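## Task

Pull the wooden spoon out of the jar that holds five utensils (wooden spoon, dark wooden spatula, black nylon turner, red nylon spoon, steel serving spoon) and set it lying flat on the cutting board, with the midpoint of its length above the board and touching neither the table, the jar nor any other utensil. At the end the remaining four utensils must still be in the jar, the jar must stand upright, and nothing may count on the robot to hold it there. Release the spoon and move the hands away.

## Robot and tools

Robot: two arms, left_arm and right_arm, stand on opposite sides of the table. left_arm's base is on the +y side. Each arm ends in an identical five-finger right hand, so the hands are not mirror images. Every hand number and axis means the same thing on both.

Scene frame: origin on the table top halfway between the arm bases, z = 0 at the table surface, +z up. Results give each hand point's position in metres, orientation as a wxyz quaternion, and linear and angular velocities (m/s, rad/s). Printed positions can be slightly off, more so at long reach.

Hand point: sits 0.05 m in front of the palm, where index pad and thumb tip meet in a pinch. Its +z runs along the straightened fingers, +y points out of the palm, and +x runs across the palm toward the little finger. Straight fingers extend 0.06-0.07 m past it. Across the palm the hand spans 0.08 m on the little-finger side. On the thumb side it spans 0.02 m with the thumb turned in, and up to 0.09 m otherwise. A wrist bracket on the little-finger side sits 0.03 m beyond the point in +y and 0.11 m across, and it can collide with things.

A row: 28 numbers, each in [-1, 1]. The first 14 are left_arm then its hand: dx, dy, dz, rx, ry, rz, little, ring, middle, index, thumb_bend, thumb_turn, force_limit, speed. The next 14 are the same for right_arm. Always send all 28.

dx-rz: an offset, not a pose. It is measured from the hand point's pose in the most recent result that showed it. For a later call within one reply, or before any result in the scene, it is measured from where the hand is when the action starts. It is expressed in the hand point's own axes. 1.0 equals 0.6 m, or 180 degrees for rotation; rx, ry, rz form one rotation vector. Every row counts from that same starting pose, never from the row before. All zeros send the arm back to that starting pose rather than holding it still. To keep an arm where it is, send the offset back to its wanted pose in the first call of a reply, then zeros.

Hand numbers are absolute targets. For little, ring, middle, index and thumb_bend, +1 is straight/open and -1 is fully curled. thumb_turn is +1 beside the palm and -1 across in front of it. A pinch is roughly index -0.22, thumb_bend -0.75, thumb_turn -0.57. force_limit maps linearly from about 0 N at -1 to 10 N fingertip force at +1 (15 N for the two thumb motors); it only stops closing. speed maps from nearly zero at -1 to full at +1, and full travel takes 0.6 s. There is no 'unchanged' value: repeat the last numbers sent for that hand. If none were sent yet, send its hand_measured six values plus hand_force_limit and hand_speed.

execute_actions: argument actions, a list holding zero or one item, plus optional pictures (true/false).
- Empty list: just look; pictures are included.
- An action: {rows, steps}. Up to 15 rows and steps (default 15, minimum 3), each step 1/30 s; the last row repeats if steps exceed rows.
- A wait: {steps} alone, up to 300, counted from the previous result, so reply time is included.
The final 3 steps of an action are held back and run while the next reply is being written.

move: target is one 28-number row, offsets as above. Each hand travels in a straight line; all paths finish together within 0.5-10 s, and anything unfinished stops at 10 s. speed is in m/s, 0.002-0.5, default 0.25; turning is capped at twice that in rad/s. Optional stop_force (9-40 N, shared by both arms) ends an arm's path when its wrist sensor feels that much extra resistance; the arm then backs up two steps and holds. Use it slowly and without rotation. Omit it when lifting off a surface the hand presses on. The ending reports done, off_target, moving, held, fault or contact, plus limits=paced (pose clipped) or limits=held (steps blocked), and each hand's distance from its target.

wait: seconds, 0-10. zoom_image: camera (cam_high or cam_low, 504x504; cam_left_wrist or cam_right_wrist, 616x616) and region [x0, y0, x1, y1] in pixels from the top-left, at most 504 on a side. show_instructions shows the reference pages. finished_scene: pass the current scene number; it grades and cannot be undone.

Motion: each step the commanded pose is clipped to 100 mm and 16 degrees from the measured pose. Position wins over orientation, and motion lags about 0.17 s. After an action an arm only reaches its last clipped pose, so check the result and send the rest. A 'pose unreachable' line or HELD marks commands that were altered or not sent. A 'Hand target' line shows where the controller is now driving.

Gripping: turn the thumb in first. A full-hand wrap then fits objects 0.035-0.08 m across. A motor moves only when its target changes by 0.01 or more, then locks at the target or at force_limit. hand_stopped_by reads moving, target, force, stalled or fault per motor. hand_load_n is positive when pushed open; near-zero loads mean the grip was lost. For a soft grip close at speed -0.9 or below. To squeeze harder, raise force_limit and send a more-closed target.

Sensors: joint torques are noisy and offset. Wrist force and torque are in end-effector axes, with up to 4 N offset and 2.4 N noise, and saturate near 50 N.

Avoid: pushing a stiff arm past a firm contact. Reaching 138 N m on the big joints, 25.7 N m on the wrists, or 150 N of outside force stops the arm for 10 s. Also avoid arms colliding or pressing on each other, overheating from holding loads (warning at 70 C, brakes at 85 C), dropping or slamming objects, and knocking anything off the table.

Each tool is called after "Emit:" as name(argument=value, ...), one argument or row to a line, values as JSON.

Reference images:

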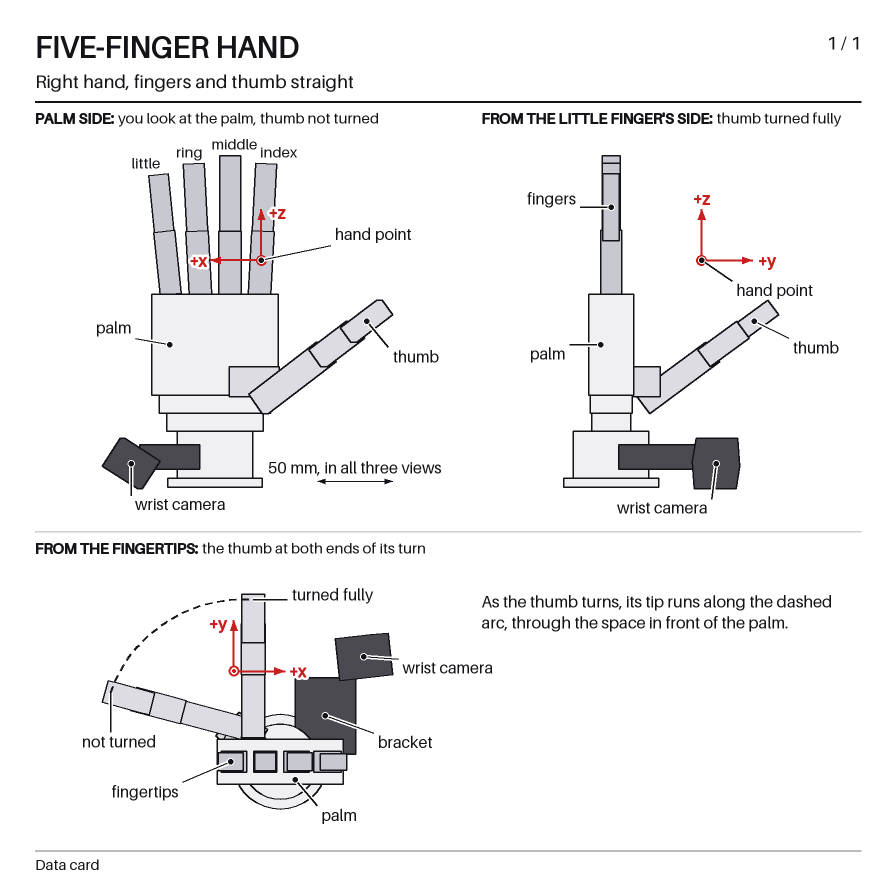

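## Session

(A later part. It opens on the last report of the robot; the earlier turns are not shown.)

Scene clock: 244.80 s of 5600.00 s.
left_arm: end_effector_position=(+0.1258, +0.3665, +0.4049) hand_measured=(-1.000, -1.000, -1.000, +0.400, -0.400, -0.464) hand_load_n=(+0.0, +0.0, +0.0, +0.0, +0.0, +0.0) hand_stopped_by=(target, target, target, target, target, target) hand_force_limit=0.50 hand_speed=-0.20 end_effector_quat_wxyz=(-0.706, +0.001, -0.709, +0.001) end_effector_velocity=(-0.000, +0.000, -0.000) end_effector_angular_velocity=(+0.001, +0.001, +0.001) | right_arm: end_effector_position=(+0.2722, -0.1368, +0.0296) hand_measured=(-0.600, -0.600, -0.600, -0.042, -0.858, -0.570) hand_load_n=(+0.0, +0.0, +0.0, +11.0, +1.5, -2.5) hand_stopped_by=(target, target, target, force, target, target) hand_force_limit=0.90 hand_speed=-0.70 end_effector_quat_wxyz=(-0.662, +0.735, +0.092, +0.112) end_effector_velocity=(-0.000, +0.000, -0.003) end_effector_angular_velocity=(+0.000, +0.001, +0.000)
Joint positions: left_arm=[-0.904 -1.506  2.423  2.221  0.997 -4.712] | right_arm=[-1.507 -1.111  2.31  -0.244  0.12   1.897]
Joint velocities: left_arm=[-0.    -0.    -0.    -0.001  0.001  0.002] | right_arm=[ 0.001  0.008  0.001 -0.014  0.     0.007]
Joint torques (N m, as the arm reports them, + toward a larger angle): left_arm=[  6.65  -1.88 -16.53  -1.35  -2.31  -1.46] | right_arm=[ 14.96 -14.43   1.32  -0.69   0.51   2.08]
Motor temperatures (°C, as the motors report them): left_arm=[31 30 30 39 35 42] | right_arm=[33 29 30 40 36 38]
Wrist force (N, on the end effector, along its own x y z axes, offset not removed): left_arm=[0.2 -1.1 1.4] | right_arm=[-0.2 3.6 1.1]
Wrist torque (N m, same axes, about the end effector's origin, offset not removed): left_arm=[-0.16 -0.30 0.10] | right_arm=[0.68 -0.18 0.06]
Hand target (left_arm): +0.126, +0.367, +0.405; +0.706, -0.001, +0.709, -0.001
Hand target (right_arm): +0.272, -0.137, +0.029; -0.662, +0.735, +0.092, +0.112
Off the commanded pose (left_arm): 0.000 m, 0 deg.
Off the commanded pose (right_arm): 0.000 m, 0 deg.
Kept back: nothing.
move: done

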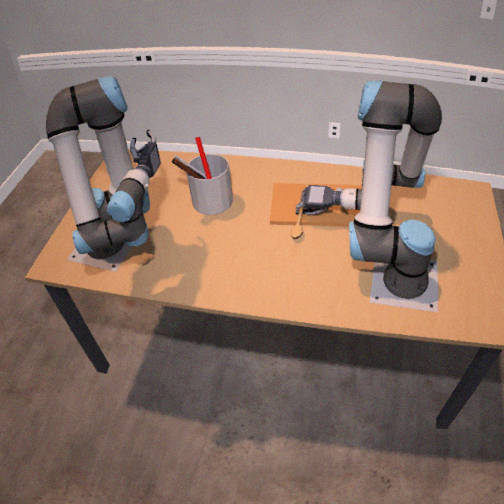

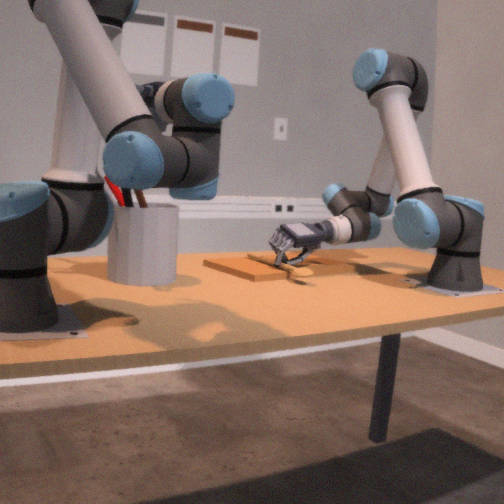

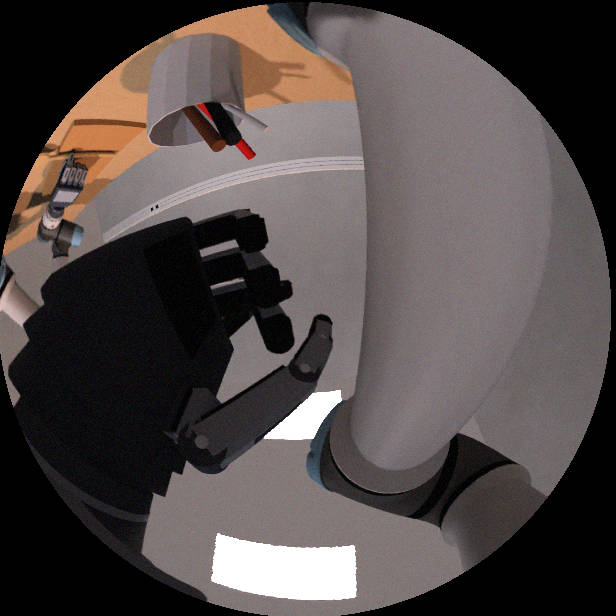

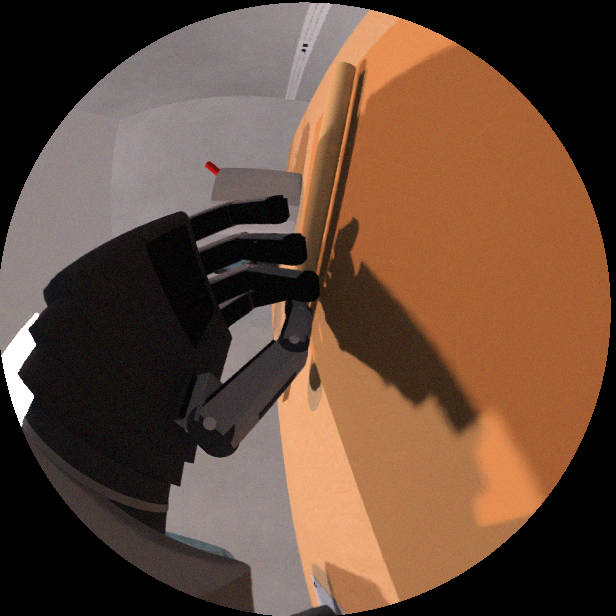

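Emit:
move(
  target=[0,0,0,0,0,0,-1,-1,-1,0.4,-0.4,-0.464,0.5,-0.2, 0.067,0.012,0.01,0,0,0,-0.6,-0.6,-0.6,-0.55,-0.86,-0.57,0.9,-0.7],
  speed=0.03,
)

Emit:
move(
  target=[0,0,0,0,0,0,-1,-1,-1,0.4,-0.4,-0.464,0.5,-0.2, -0.003,0.01,0.001,0,0,0,-0.6,-0.6,-0.6,-0.55,-0.86,-0.57,0.9,-0.7],
  speed=0.01,
  stop_force=9,
)

Emit:
move(
  target=[0,0,0,0,0,0,-1,-1,-1,0.4,-0.4,-0.464,0.5,-0.2, 0,0,0,0,0,0,-0.6,-0.6,-0.6,0.4,-0.6,-0.57,0.9,-0.5],
)

Emit:
move(
  target=[0,0,0,0,0,0,-1,-1,-1,0.4,-0.4,-0.464,0.5,-0.2, 0.05,-0.16,-0.02,0,0,0,-0.6,-0.6,-0.6,0.4,-0.6,-0.57,0.9,-0.5],
  speed=0.08,
)

Scene clock: 246.77 s of 5600.00 s.
left_arm: end_effector_position=(+0.1258, +0.3665, +0.4049) hand_measured=(-1.000, -1.000, -1.000, +0.400, -0.400, -0.464) hand_load_n=(+0.0, +0.0, +0.0, +0.0, +0.0, +0.0) hand_stopped_by=(target, target, target, target, target, target) hand_force_limit=0.50 hand_speed=-0.20 end_effector_quat_wxyz=(-0.706, +0.001, -0.709, +0.001) end_effector_velocity=(-0.000, -0.000, -0.000) end_effector_angular_velocity=(+0.001, -0.001, -0.001) | right_arm: end_effector_position=(+0.3126, -0.1321, +0.0337) hand_measured=(-0.600, -0.600, -0.600, -0.042, -0.858, -0.570) hand_load_n=(+0.0, +0.0, +0.0, +11.0, +1.5, -2.5) hand_stopped_by=(target, target, target, force, target, target) hand_force_limit=0.90 hand_speed=-0.70 end_effector_quat_wxyz=(-0.662, +0.735, +0.092, +0.112) end_effector_velocity=(+0.003, +0.001, +0.000) end_effector_angular_velocity=(+0.000, -0.003, -0.000)
Joint positions: left_arm=[-0.904 -1.506  2.423  2.221  0.997 -4.712] | right_arm=[-1.495 -1.093  2.207 -0.236  0.127  1.976]
Joint velocities: left_arm=[-0.     0.002 -0.001 -0.    -0.001  0.001] | right_arm=[ 0.001  0.    -0.007 -0.008  0.001  0.012]
Joint torques (N m, as the arm reports them, + toward a larger angle): left_arm=[  7.17  -1.66 -16.4   -1.48  -2.25  -1.41] | right_arm=[ 14.91 -18.32 -14.62  -0.61   0.62   2.62]
Motor temperatures (°C, as the motors report them): left_arm=[31 30 30 39 35 42] | right_arm=[33 29 30 40 36 38]
Wrist force (N, on the end effector, along its own x y z axes, offset not removed): left_arm=[0.0 -1.8 1.1] | right_arm=[0.6 2.4 2.9]
Wrist torque (N m, same axes, about the end effector's origin, offset not removed): left_arm=[-0.33 -0.33 0.05] | right_arm=[0.45 -0.27 0.06]
Hand target (left_arm): +0.126, +0.367, +0.405; +0.706, -0.001, +0.709, -0.001
Hand target (right_arm): +0.313, -0.132, +0.034; -0.662, +0.735, +0.092, +0.112
Off the commanded pose (left_arm): 0.000 m, 0 deg.
Off the commanded pose (right_arm): 0.000 m, 0 deg.
Kept back: nothing.
move: done

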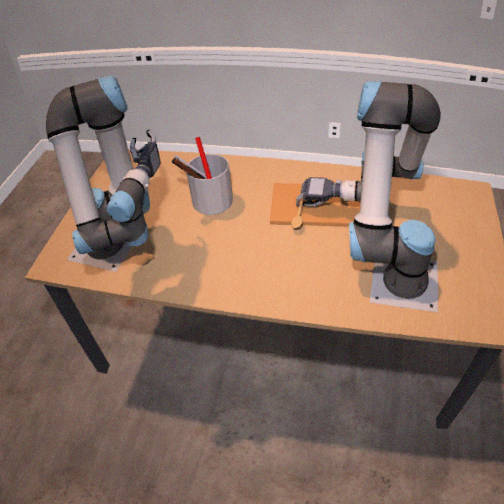

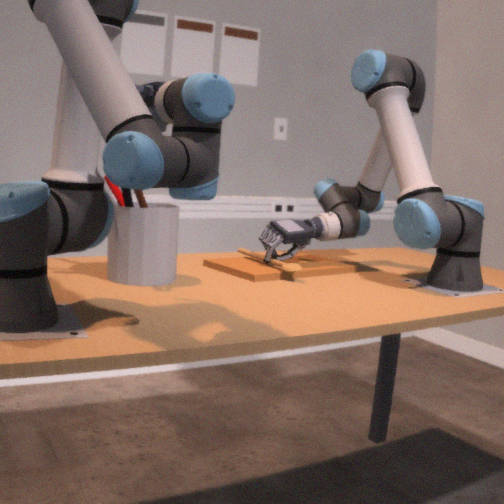

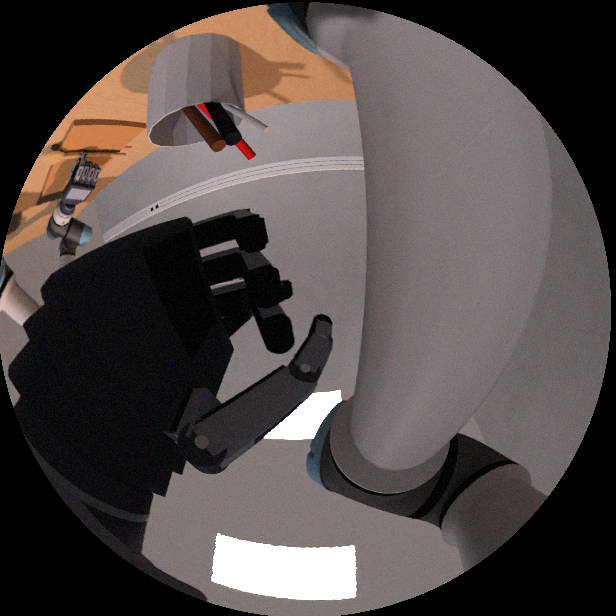

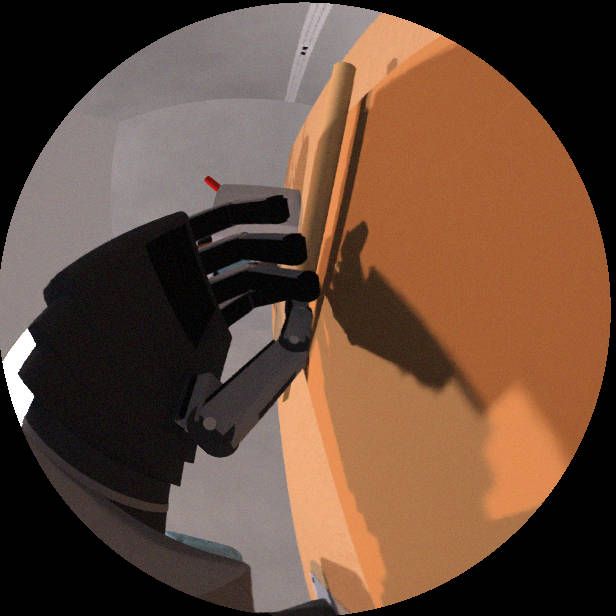

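Scene clock: 247.60 s of 5600.00 s.
left_arm: end_effector_position=(+0.1258, +0.3665, +0.4049) hand_measured=(-1.000, -1.000, -1.000, +0.400, -0.400, -0.464) hand_load_n=(+0.0, +0.0, +0.0, +0.0, +0.0, +0.0) hand_stopped_by=(target, target, target, target, target, target) hand_force_limit=0.50 hand_speed=-0.20 end_effector_quat_wxyz=(-0.706, +0.001, -0.709, +0.001) end_effector_velocity=(+0.000, -0.000, +0.000) end_effector_angular_velocity=(+0.001, -0.001, -0.003) | right_arm: end_effector_position=(+0.3126, -0.1321, +0.0278) hand_measured=(-0.600, -0.600, -0.600, -0.042, -0.858, -0.570) hand_load_n=(+0.0, +0.0, +0.0, +11.0, +1.5, -2.5) hand_stopped_by=(target, target, target, force, target, target) hand_force_limit=0.90 hand_speed=-0.70 end_effector_quat_wxyz=(-0.662, +0.735, +0.092, +0.112) end_effector_velocity=(+0.000, +0.000, -0.003) end_effector_angular_velocity=(-0.000, -0.003, +0.000)
Joint positions: left_arm=[-0.904 -1.506  2.423  2.221  0.997 -4.712] | right_arm=[-1.495 -1.078  2.208 -0.252  0.127  1.975]
Joint velocities: left_arm=[-0.001 -0.     0.001  0.001 -0.002 -0.   ] | right_arm=[ 0.     0.008  0.001 -0.01   0.001 -0.002]
Joint torques (N m, as the arm reports them, + toward a larger angle): left_arm=[  6.91  -2.21 -16.38  -1.39  -2.22  -1.44] | right_arm=[ -1.43 -17.87   1.89  -0.55  -2.21  -0.85]
Motor temperatures (°C, as the motors report them): left_arm=[31 30 30 39 35 42] | right_arm=[33 29 30 40 36 38]
Wrist force (N, on the end effector, along its own x y z axes, offset not removed): left_arm=[-0.8 -1.2 -0.4] | right_arm=[0.3 3.4 0.3]
Wrist torque (N m, same axes, about the end effector's origin, offset not removed): left_arm=[-0.12 -0.11 -0.04] | right_arm=[0.68 -0.24 0.07]
Hand target (left_arm): +0.126, +0.367, +0.405; +0.706, -0.001, +0.709, -0.001
Hand target (right_arm): +0.313, -0.132, +0.027; -0.662, +0.735, +0.092, +0.112
Off the commanded pose (left_arm): 0.000 m, 0 deg.
Off the commanded pose (right_arm): 0.000 m, 0 deg.
Kept back: nothing.
move: done

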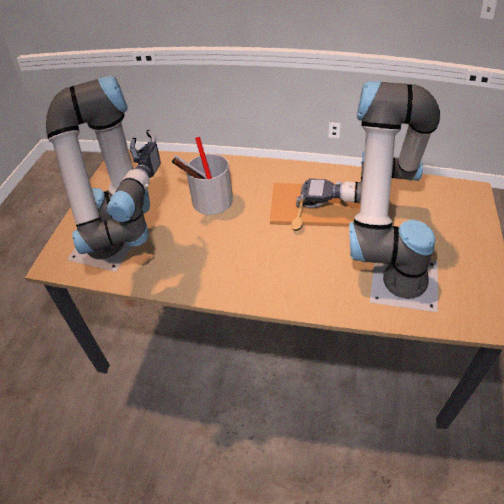

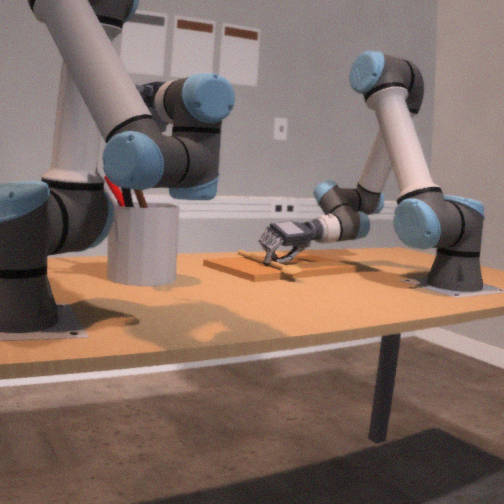

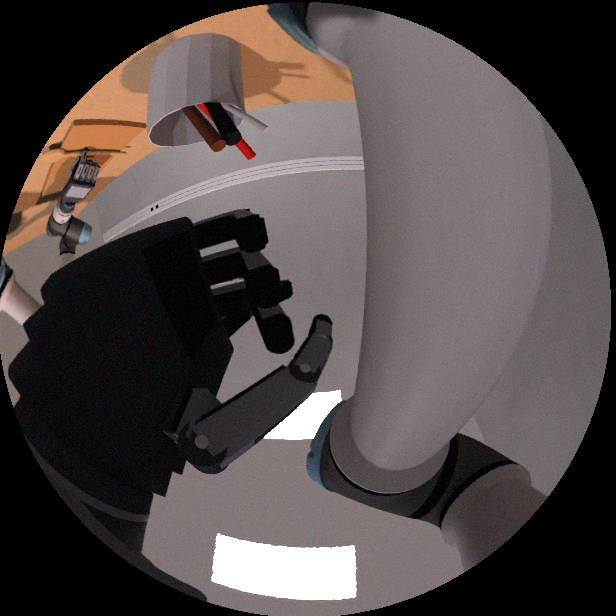

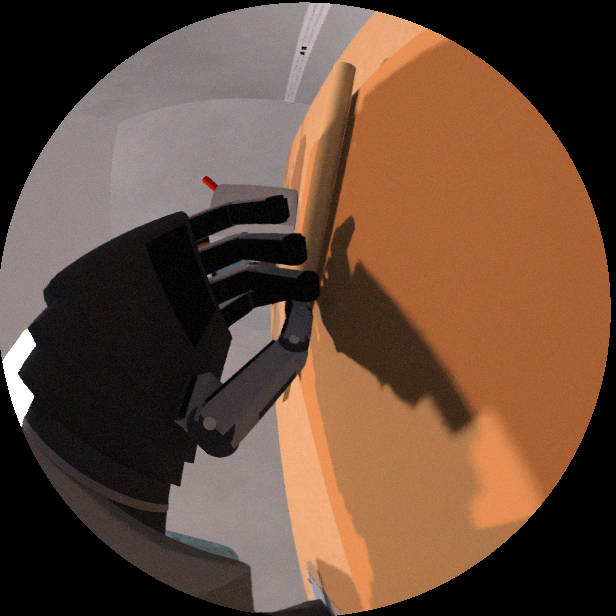

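Scene clock: 248.40 s of 5600.00 s.
left_arm: end_effector_position=(+0.1258, +0.3665, +0.4049) hand_measured=(-1.000, -1.000, -1.000, +0.400, -0.400, -0.464) hand_load_n=(+0.0, +0.0, +0.0, +0.0, +0.0, +0.0) hand_stopped_by=(target, target, target, target, target, target) hand_force_limit=0.50 hand_speed=-0.20 end_effector_quat_wxyz=(-0.706, +0.001, -0.709, +0.001) end_effector_velocity=(-0.000, -0.000, +0.000) end_effector_angular_velocity=(+0.001, -0.002, +0.001) | right_arm: end_effector_position=(+0.3126, -0.1321, +0.0278) hand_measured=(-0.600, -0.600, -0.600, +0.400, -0.600, -0.570) hand_load_n=(+0.0, +0.0, +0.0, +0.0, +0.0, +0.0) hand_stopped_by=(target, target, target, target, target, target) hand_force_limit=0.90 hand_speed=-0.50 end_effector_quat_wxyz=(-0.662, +0.735, +0.092, +0.112) end_effector_velocity=(+0.000, -0.000, -0.000) end_effector_angular_velocity=(-0.000, -0.001, -0.001)
Joint positions: left_arm=[-0.904 -1.506  2.423  2.221  0.997 -4.712] | right_arm=[-1.495 -1.078  2.208 -0.252  0.127  1.975]
Joint velocities: left_arm=[ 0.001  0.002  0.     0.001 -0.     0.   ] | right_arm=[-0.001 -0.     0.     0.     0.    -0.001]
Joint torques (N m, as the arm reports them, + toward a larger angle): left_arm=[  6.68  -1.8  -16.17  -1.4   -2.12  -1.53] | right_arm=[  0.76 -35.66  -4.81   4.52  -2.4    1.63]
Motor temperatures (°C, as the motors report them): left_arm=[31 30 30 39 35 42] | right_arm=[33 29 30 40 36 38]
Wrist force (N, on the end effector, along its own x y z axes, offset not removed): left_arm=[-1.0 -1.0 0.6] | right_arm=[0.6 2.0 4.4]
Wrist torque (N m, same axes, about the end effector's origin, offset not removed): left_arm=[-0.16 -0.15 -0.03] | right_arm=[0.21 -0.26 0.10]
Hand target (left_arm): +0.126, +0.367, +0.405; +0.706, -0.001, +0.709, -0.001
Hand target (right_arm): +0.313, -0.132, +0.028; -0.662, +0.735, +0.092, +0.112
Off the commanded pose (left_arm): 0.000 m, 0 deg.
Off the commanded pose (right_arm): 0.000 m, 0 deg.
Kept back: nothing.
move: done

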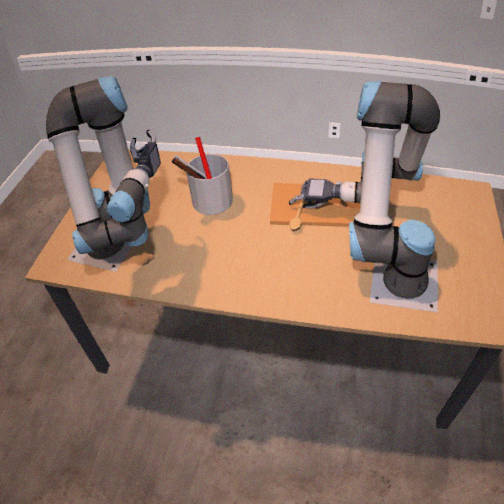

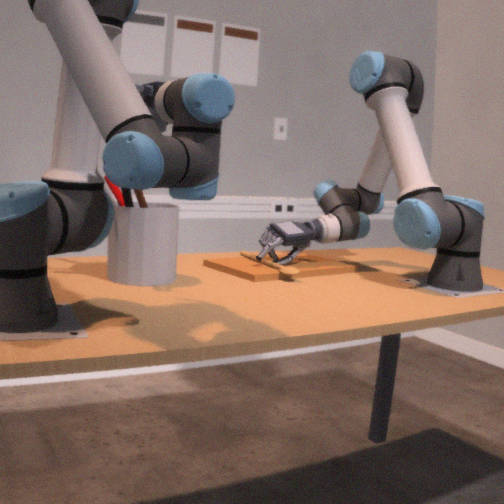

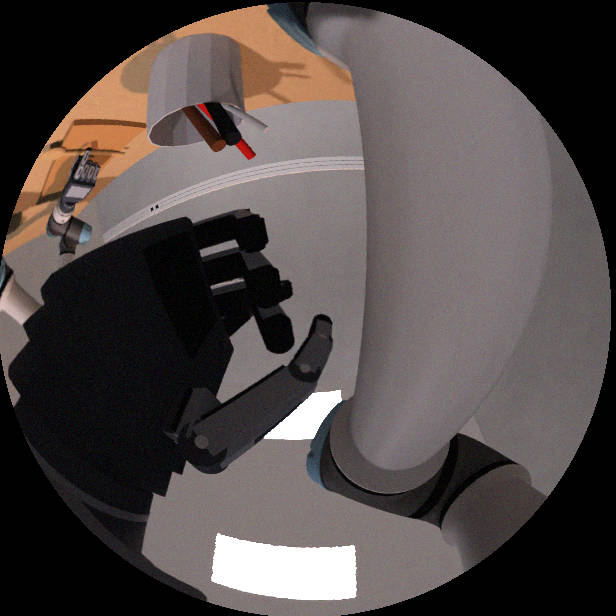

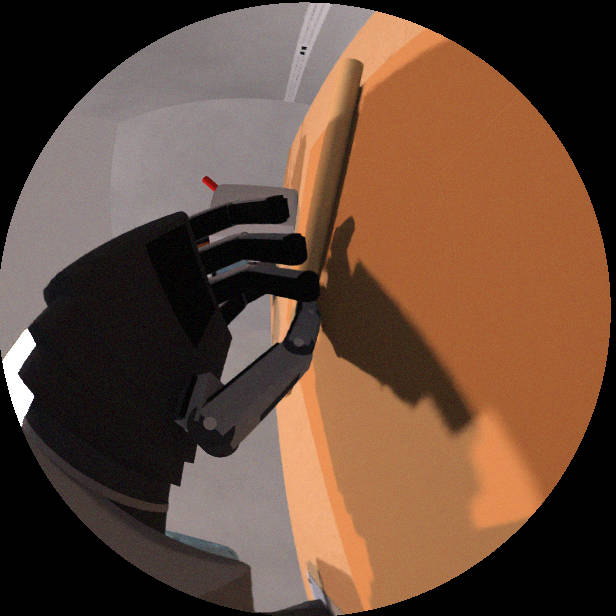

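Scene clock: 250.20 s of 5600.00 s.
left_arm: end_effector_position=(+0.1258, +0.3665, +0.4049) hand_measured=(-1.000, -1.000, -1.000, +0.400, -0.400, -0.464) hand_load_n=(+0.0, +0.0, +0.0, +0.0, +0.0, +0.0) hand_stopped_by=(target, target, target, target, target, target) hand_force_limit=0.50 hand_speed=-0.20 end_effector_quat_wxyz=(-0.706, +0.001, -0.709, +0.001) end_effector_velocity=(-0.000, -0.000, -0.000) end_effector_angular_velocity=(-0.000, -0.000, -0.000) | right_arm: end_effector_position=(+0.3134, -0.1342, +0.1287) hand_measured=(-0.600, -0.600, -0.600, +0.400, -0.600, -0.570) hand_load_n=(+0.0, +0.0, +0.0, +0.0, +0.0, +0.0) hand_stopped_by=(target, target, target, target, target, target) hand_force_limit=0.90 hand_speed=-0.50 end_effector_quat_wxyz=(-0.662, +0.735, +0.092, +0.112) end_effector_velocity=(-0.000, -0.000, +0.002) end_effector_angular_velocity=(-0.003, +0.000, +0.006)
Joint positions: left_arm=[-0.904 -1.506  2.423  2.221  0.997 -4.712] | right_arm=[-1.503 -1.31   2.154  0.072  0.123  1.937]
Joint velocities: left_arm=[-0.     0.001  0.    -0.001 -0.    -0.   ] | right_arm=[-0.     0.011 -0.01   0.051 -0.001 -0.052]
Joint torques (N m, as the arm reports them, + toward a larger angle): left_arm=[  7.2   -2.32 -16.02  -1.39  -2.14  -1.43] | right_arm=[-13.97 -13.65 -21.94   4.73  -3.27  -2.86]
Motor temperatures (°C, as the motors report them): left_arm=[31 30 30 39 35 42] | right_arm=[33 29 30 40 36 38]
Wrist force (N, on the end effector, along its own x y z axes, offset not removed): left_arm=[0.6 -1.9 1.3] | right_arm=[2.2 2.7 1.6]
Wrist torque (N m, same axes, about the end effector's origin, offset not removed): left_arm=[-0.28 -0.32 0.06] | right_arm=[0.58 -0.47 0.13]
Hand target (left_arm): +0.126, +0.367, +0.405; +0.706, -0.001, +0.709, -0.001
Hand target (right_arm): +0.313, -0.134, +0.129; -0.662, +0.735, +0.092, +0.112
Off the commanded pose (left_arm): 0.000 m, 0 deg.
Off the commanded pose (right_arm): 0.000 m, 0 deg.
Kept back: nothing.
move: done

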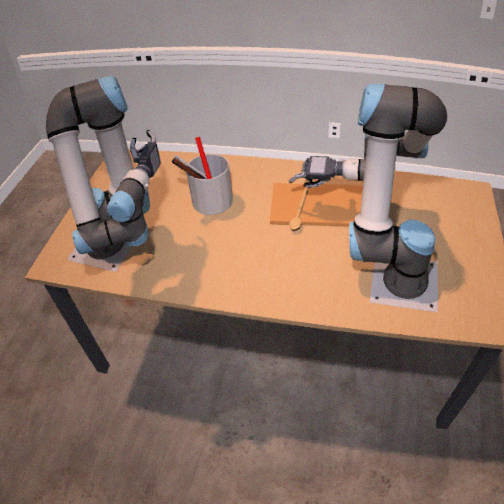

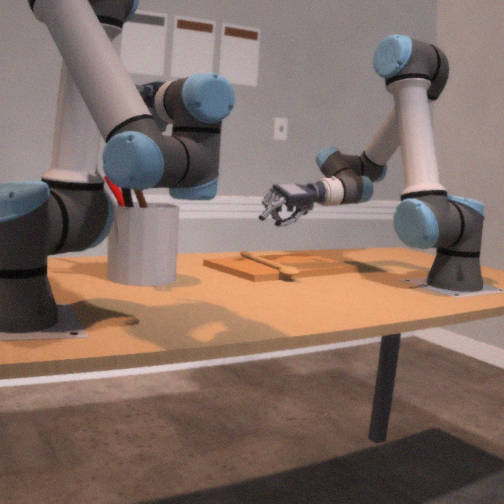

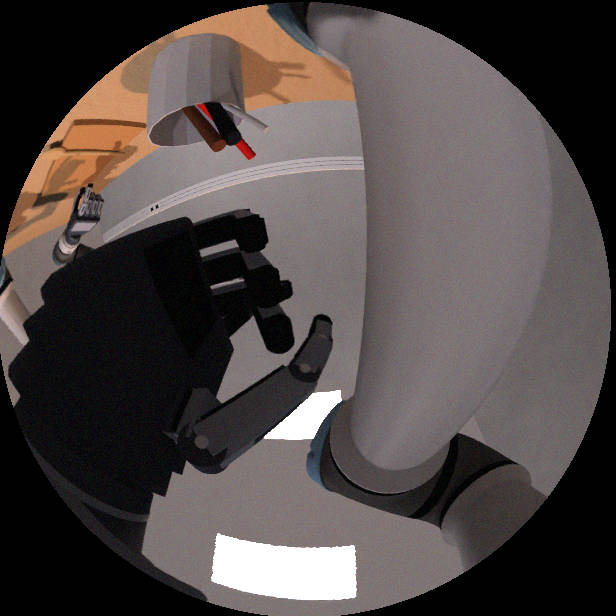

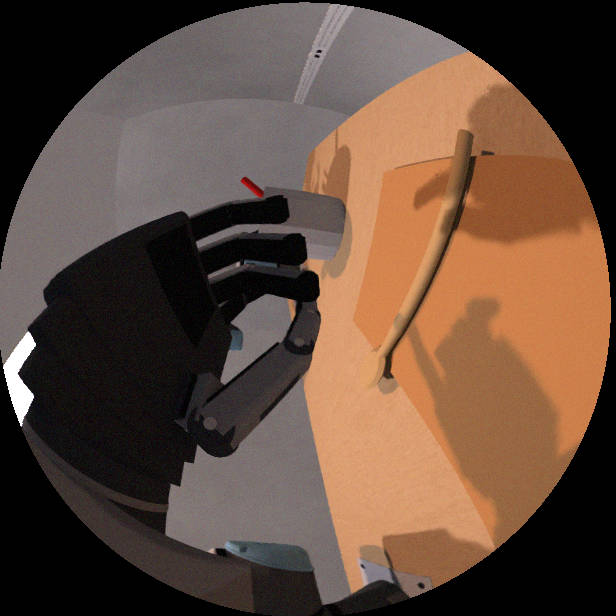

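Spoon lies across the board, centred.

Emit:
finished_scene(
  scene=1,
)

The scene is finished: the task was done.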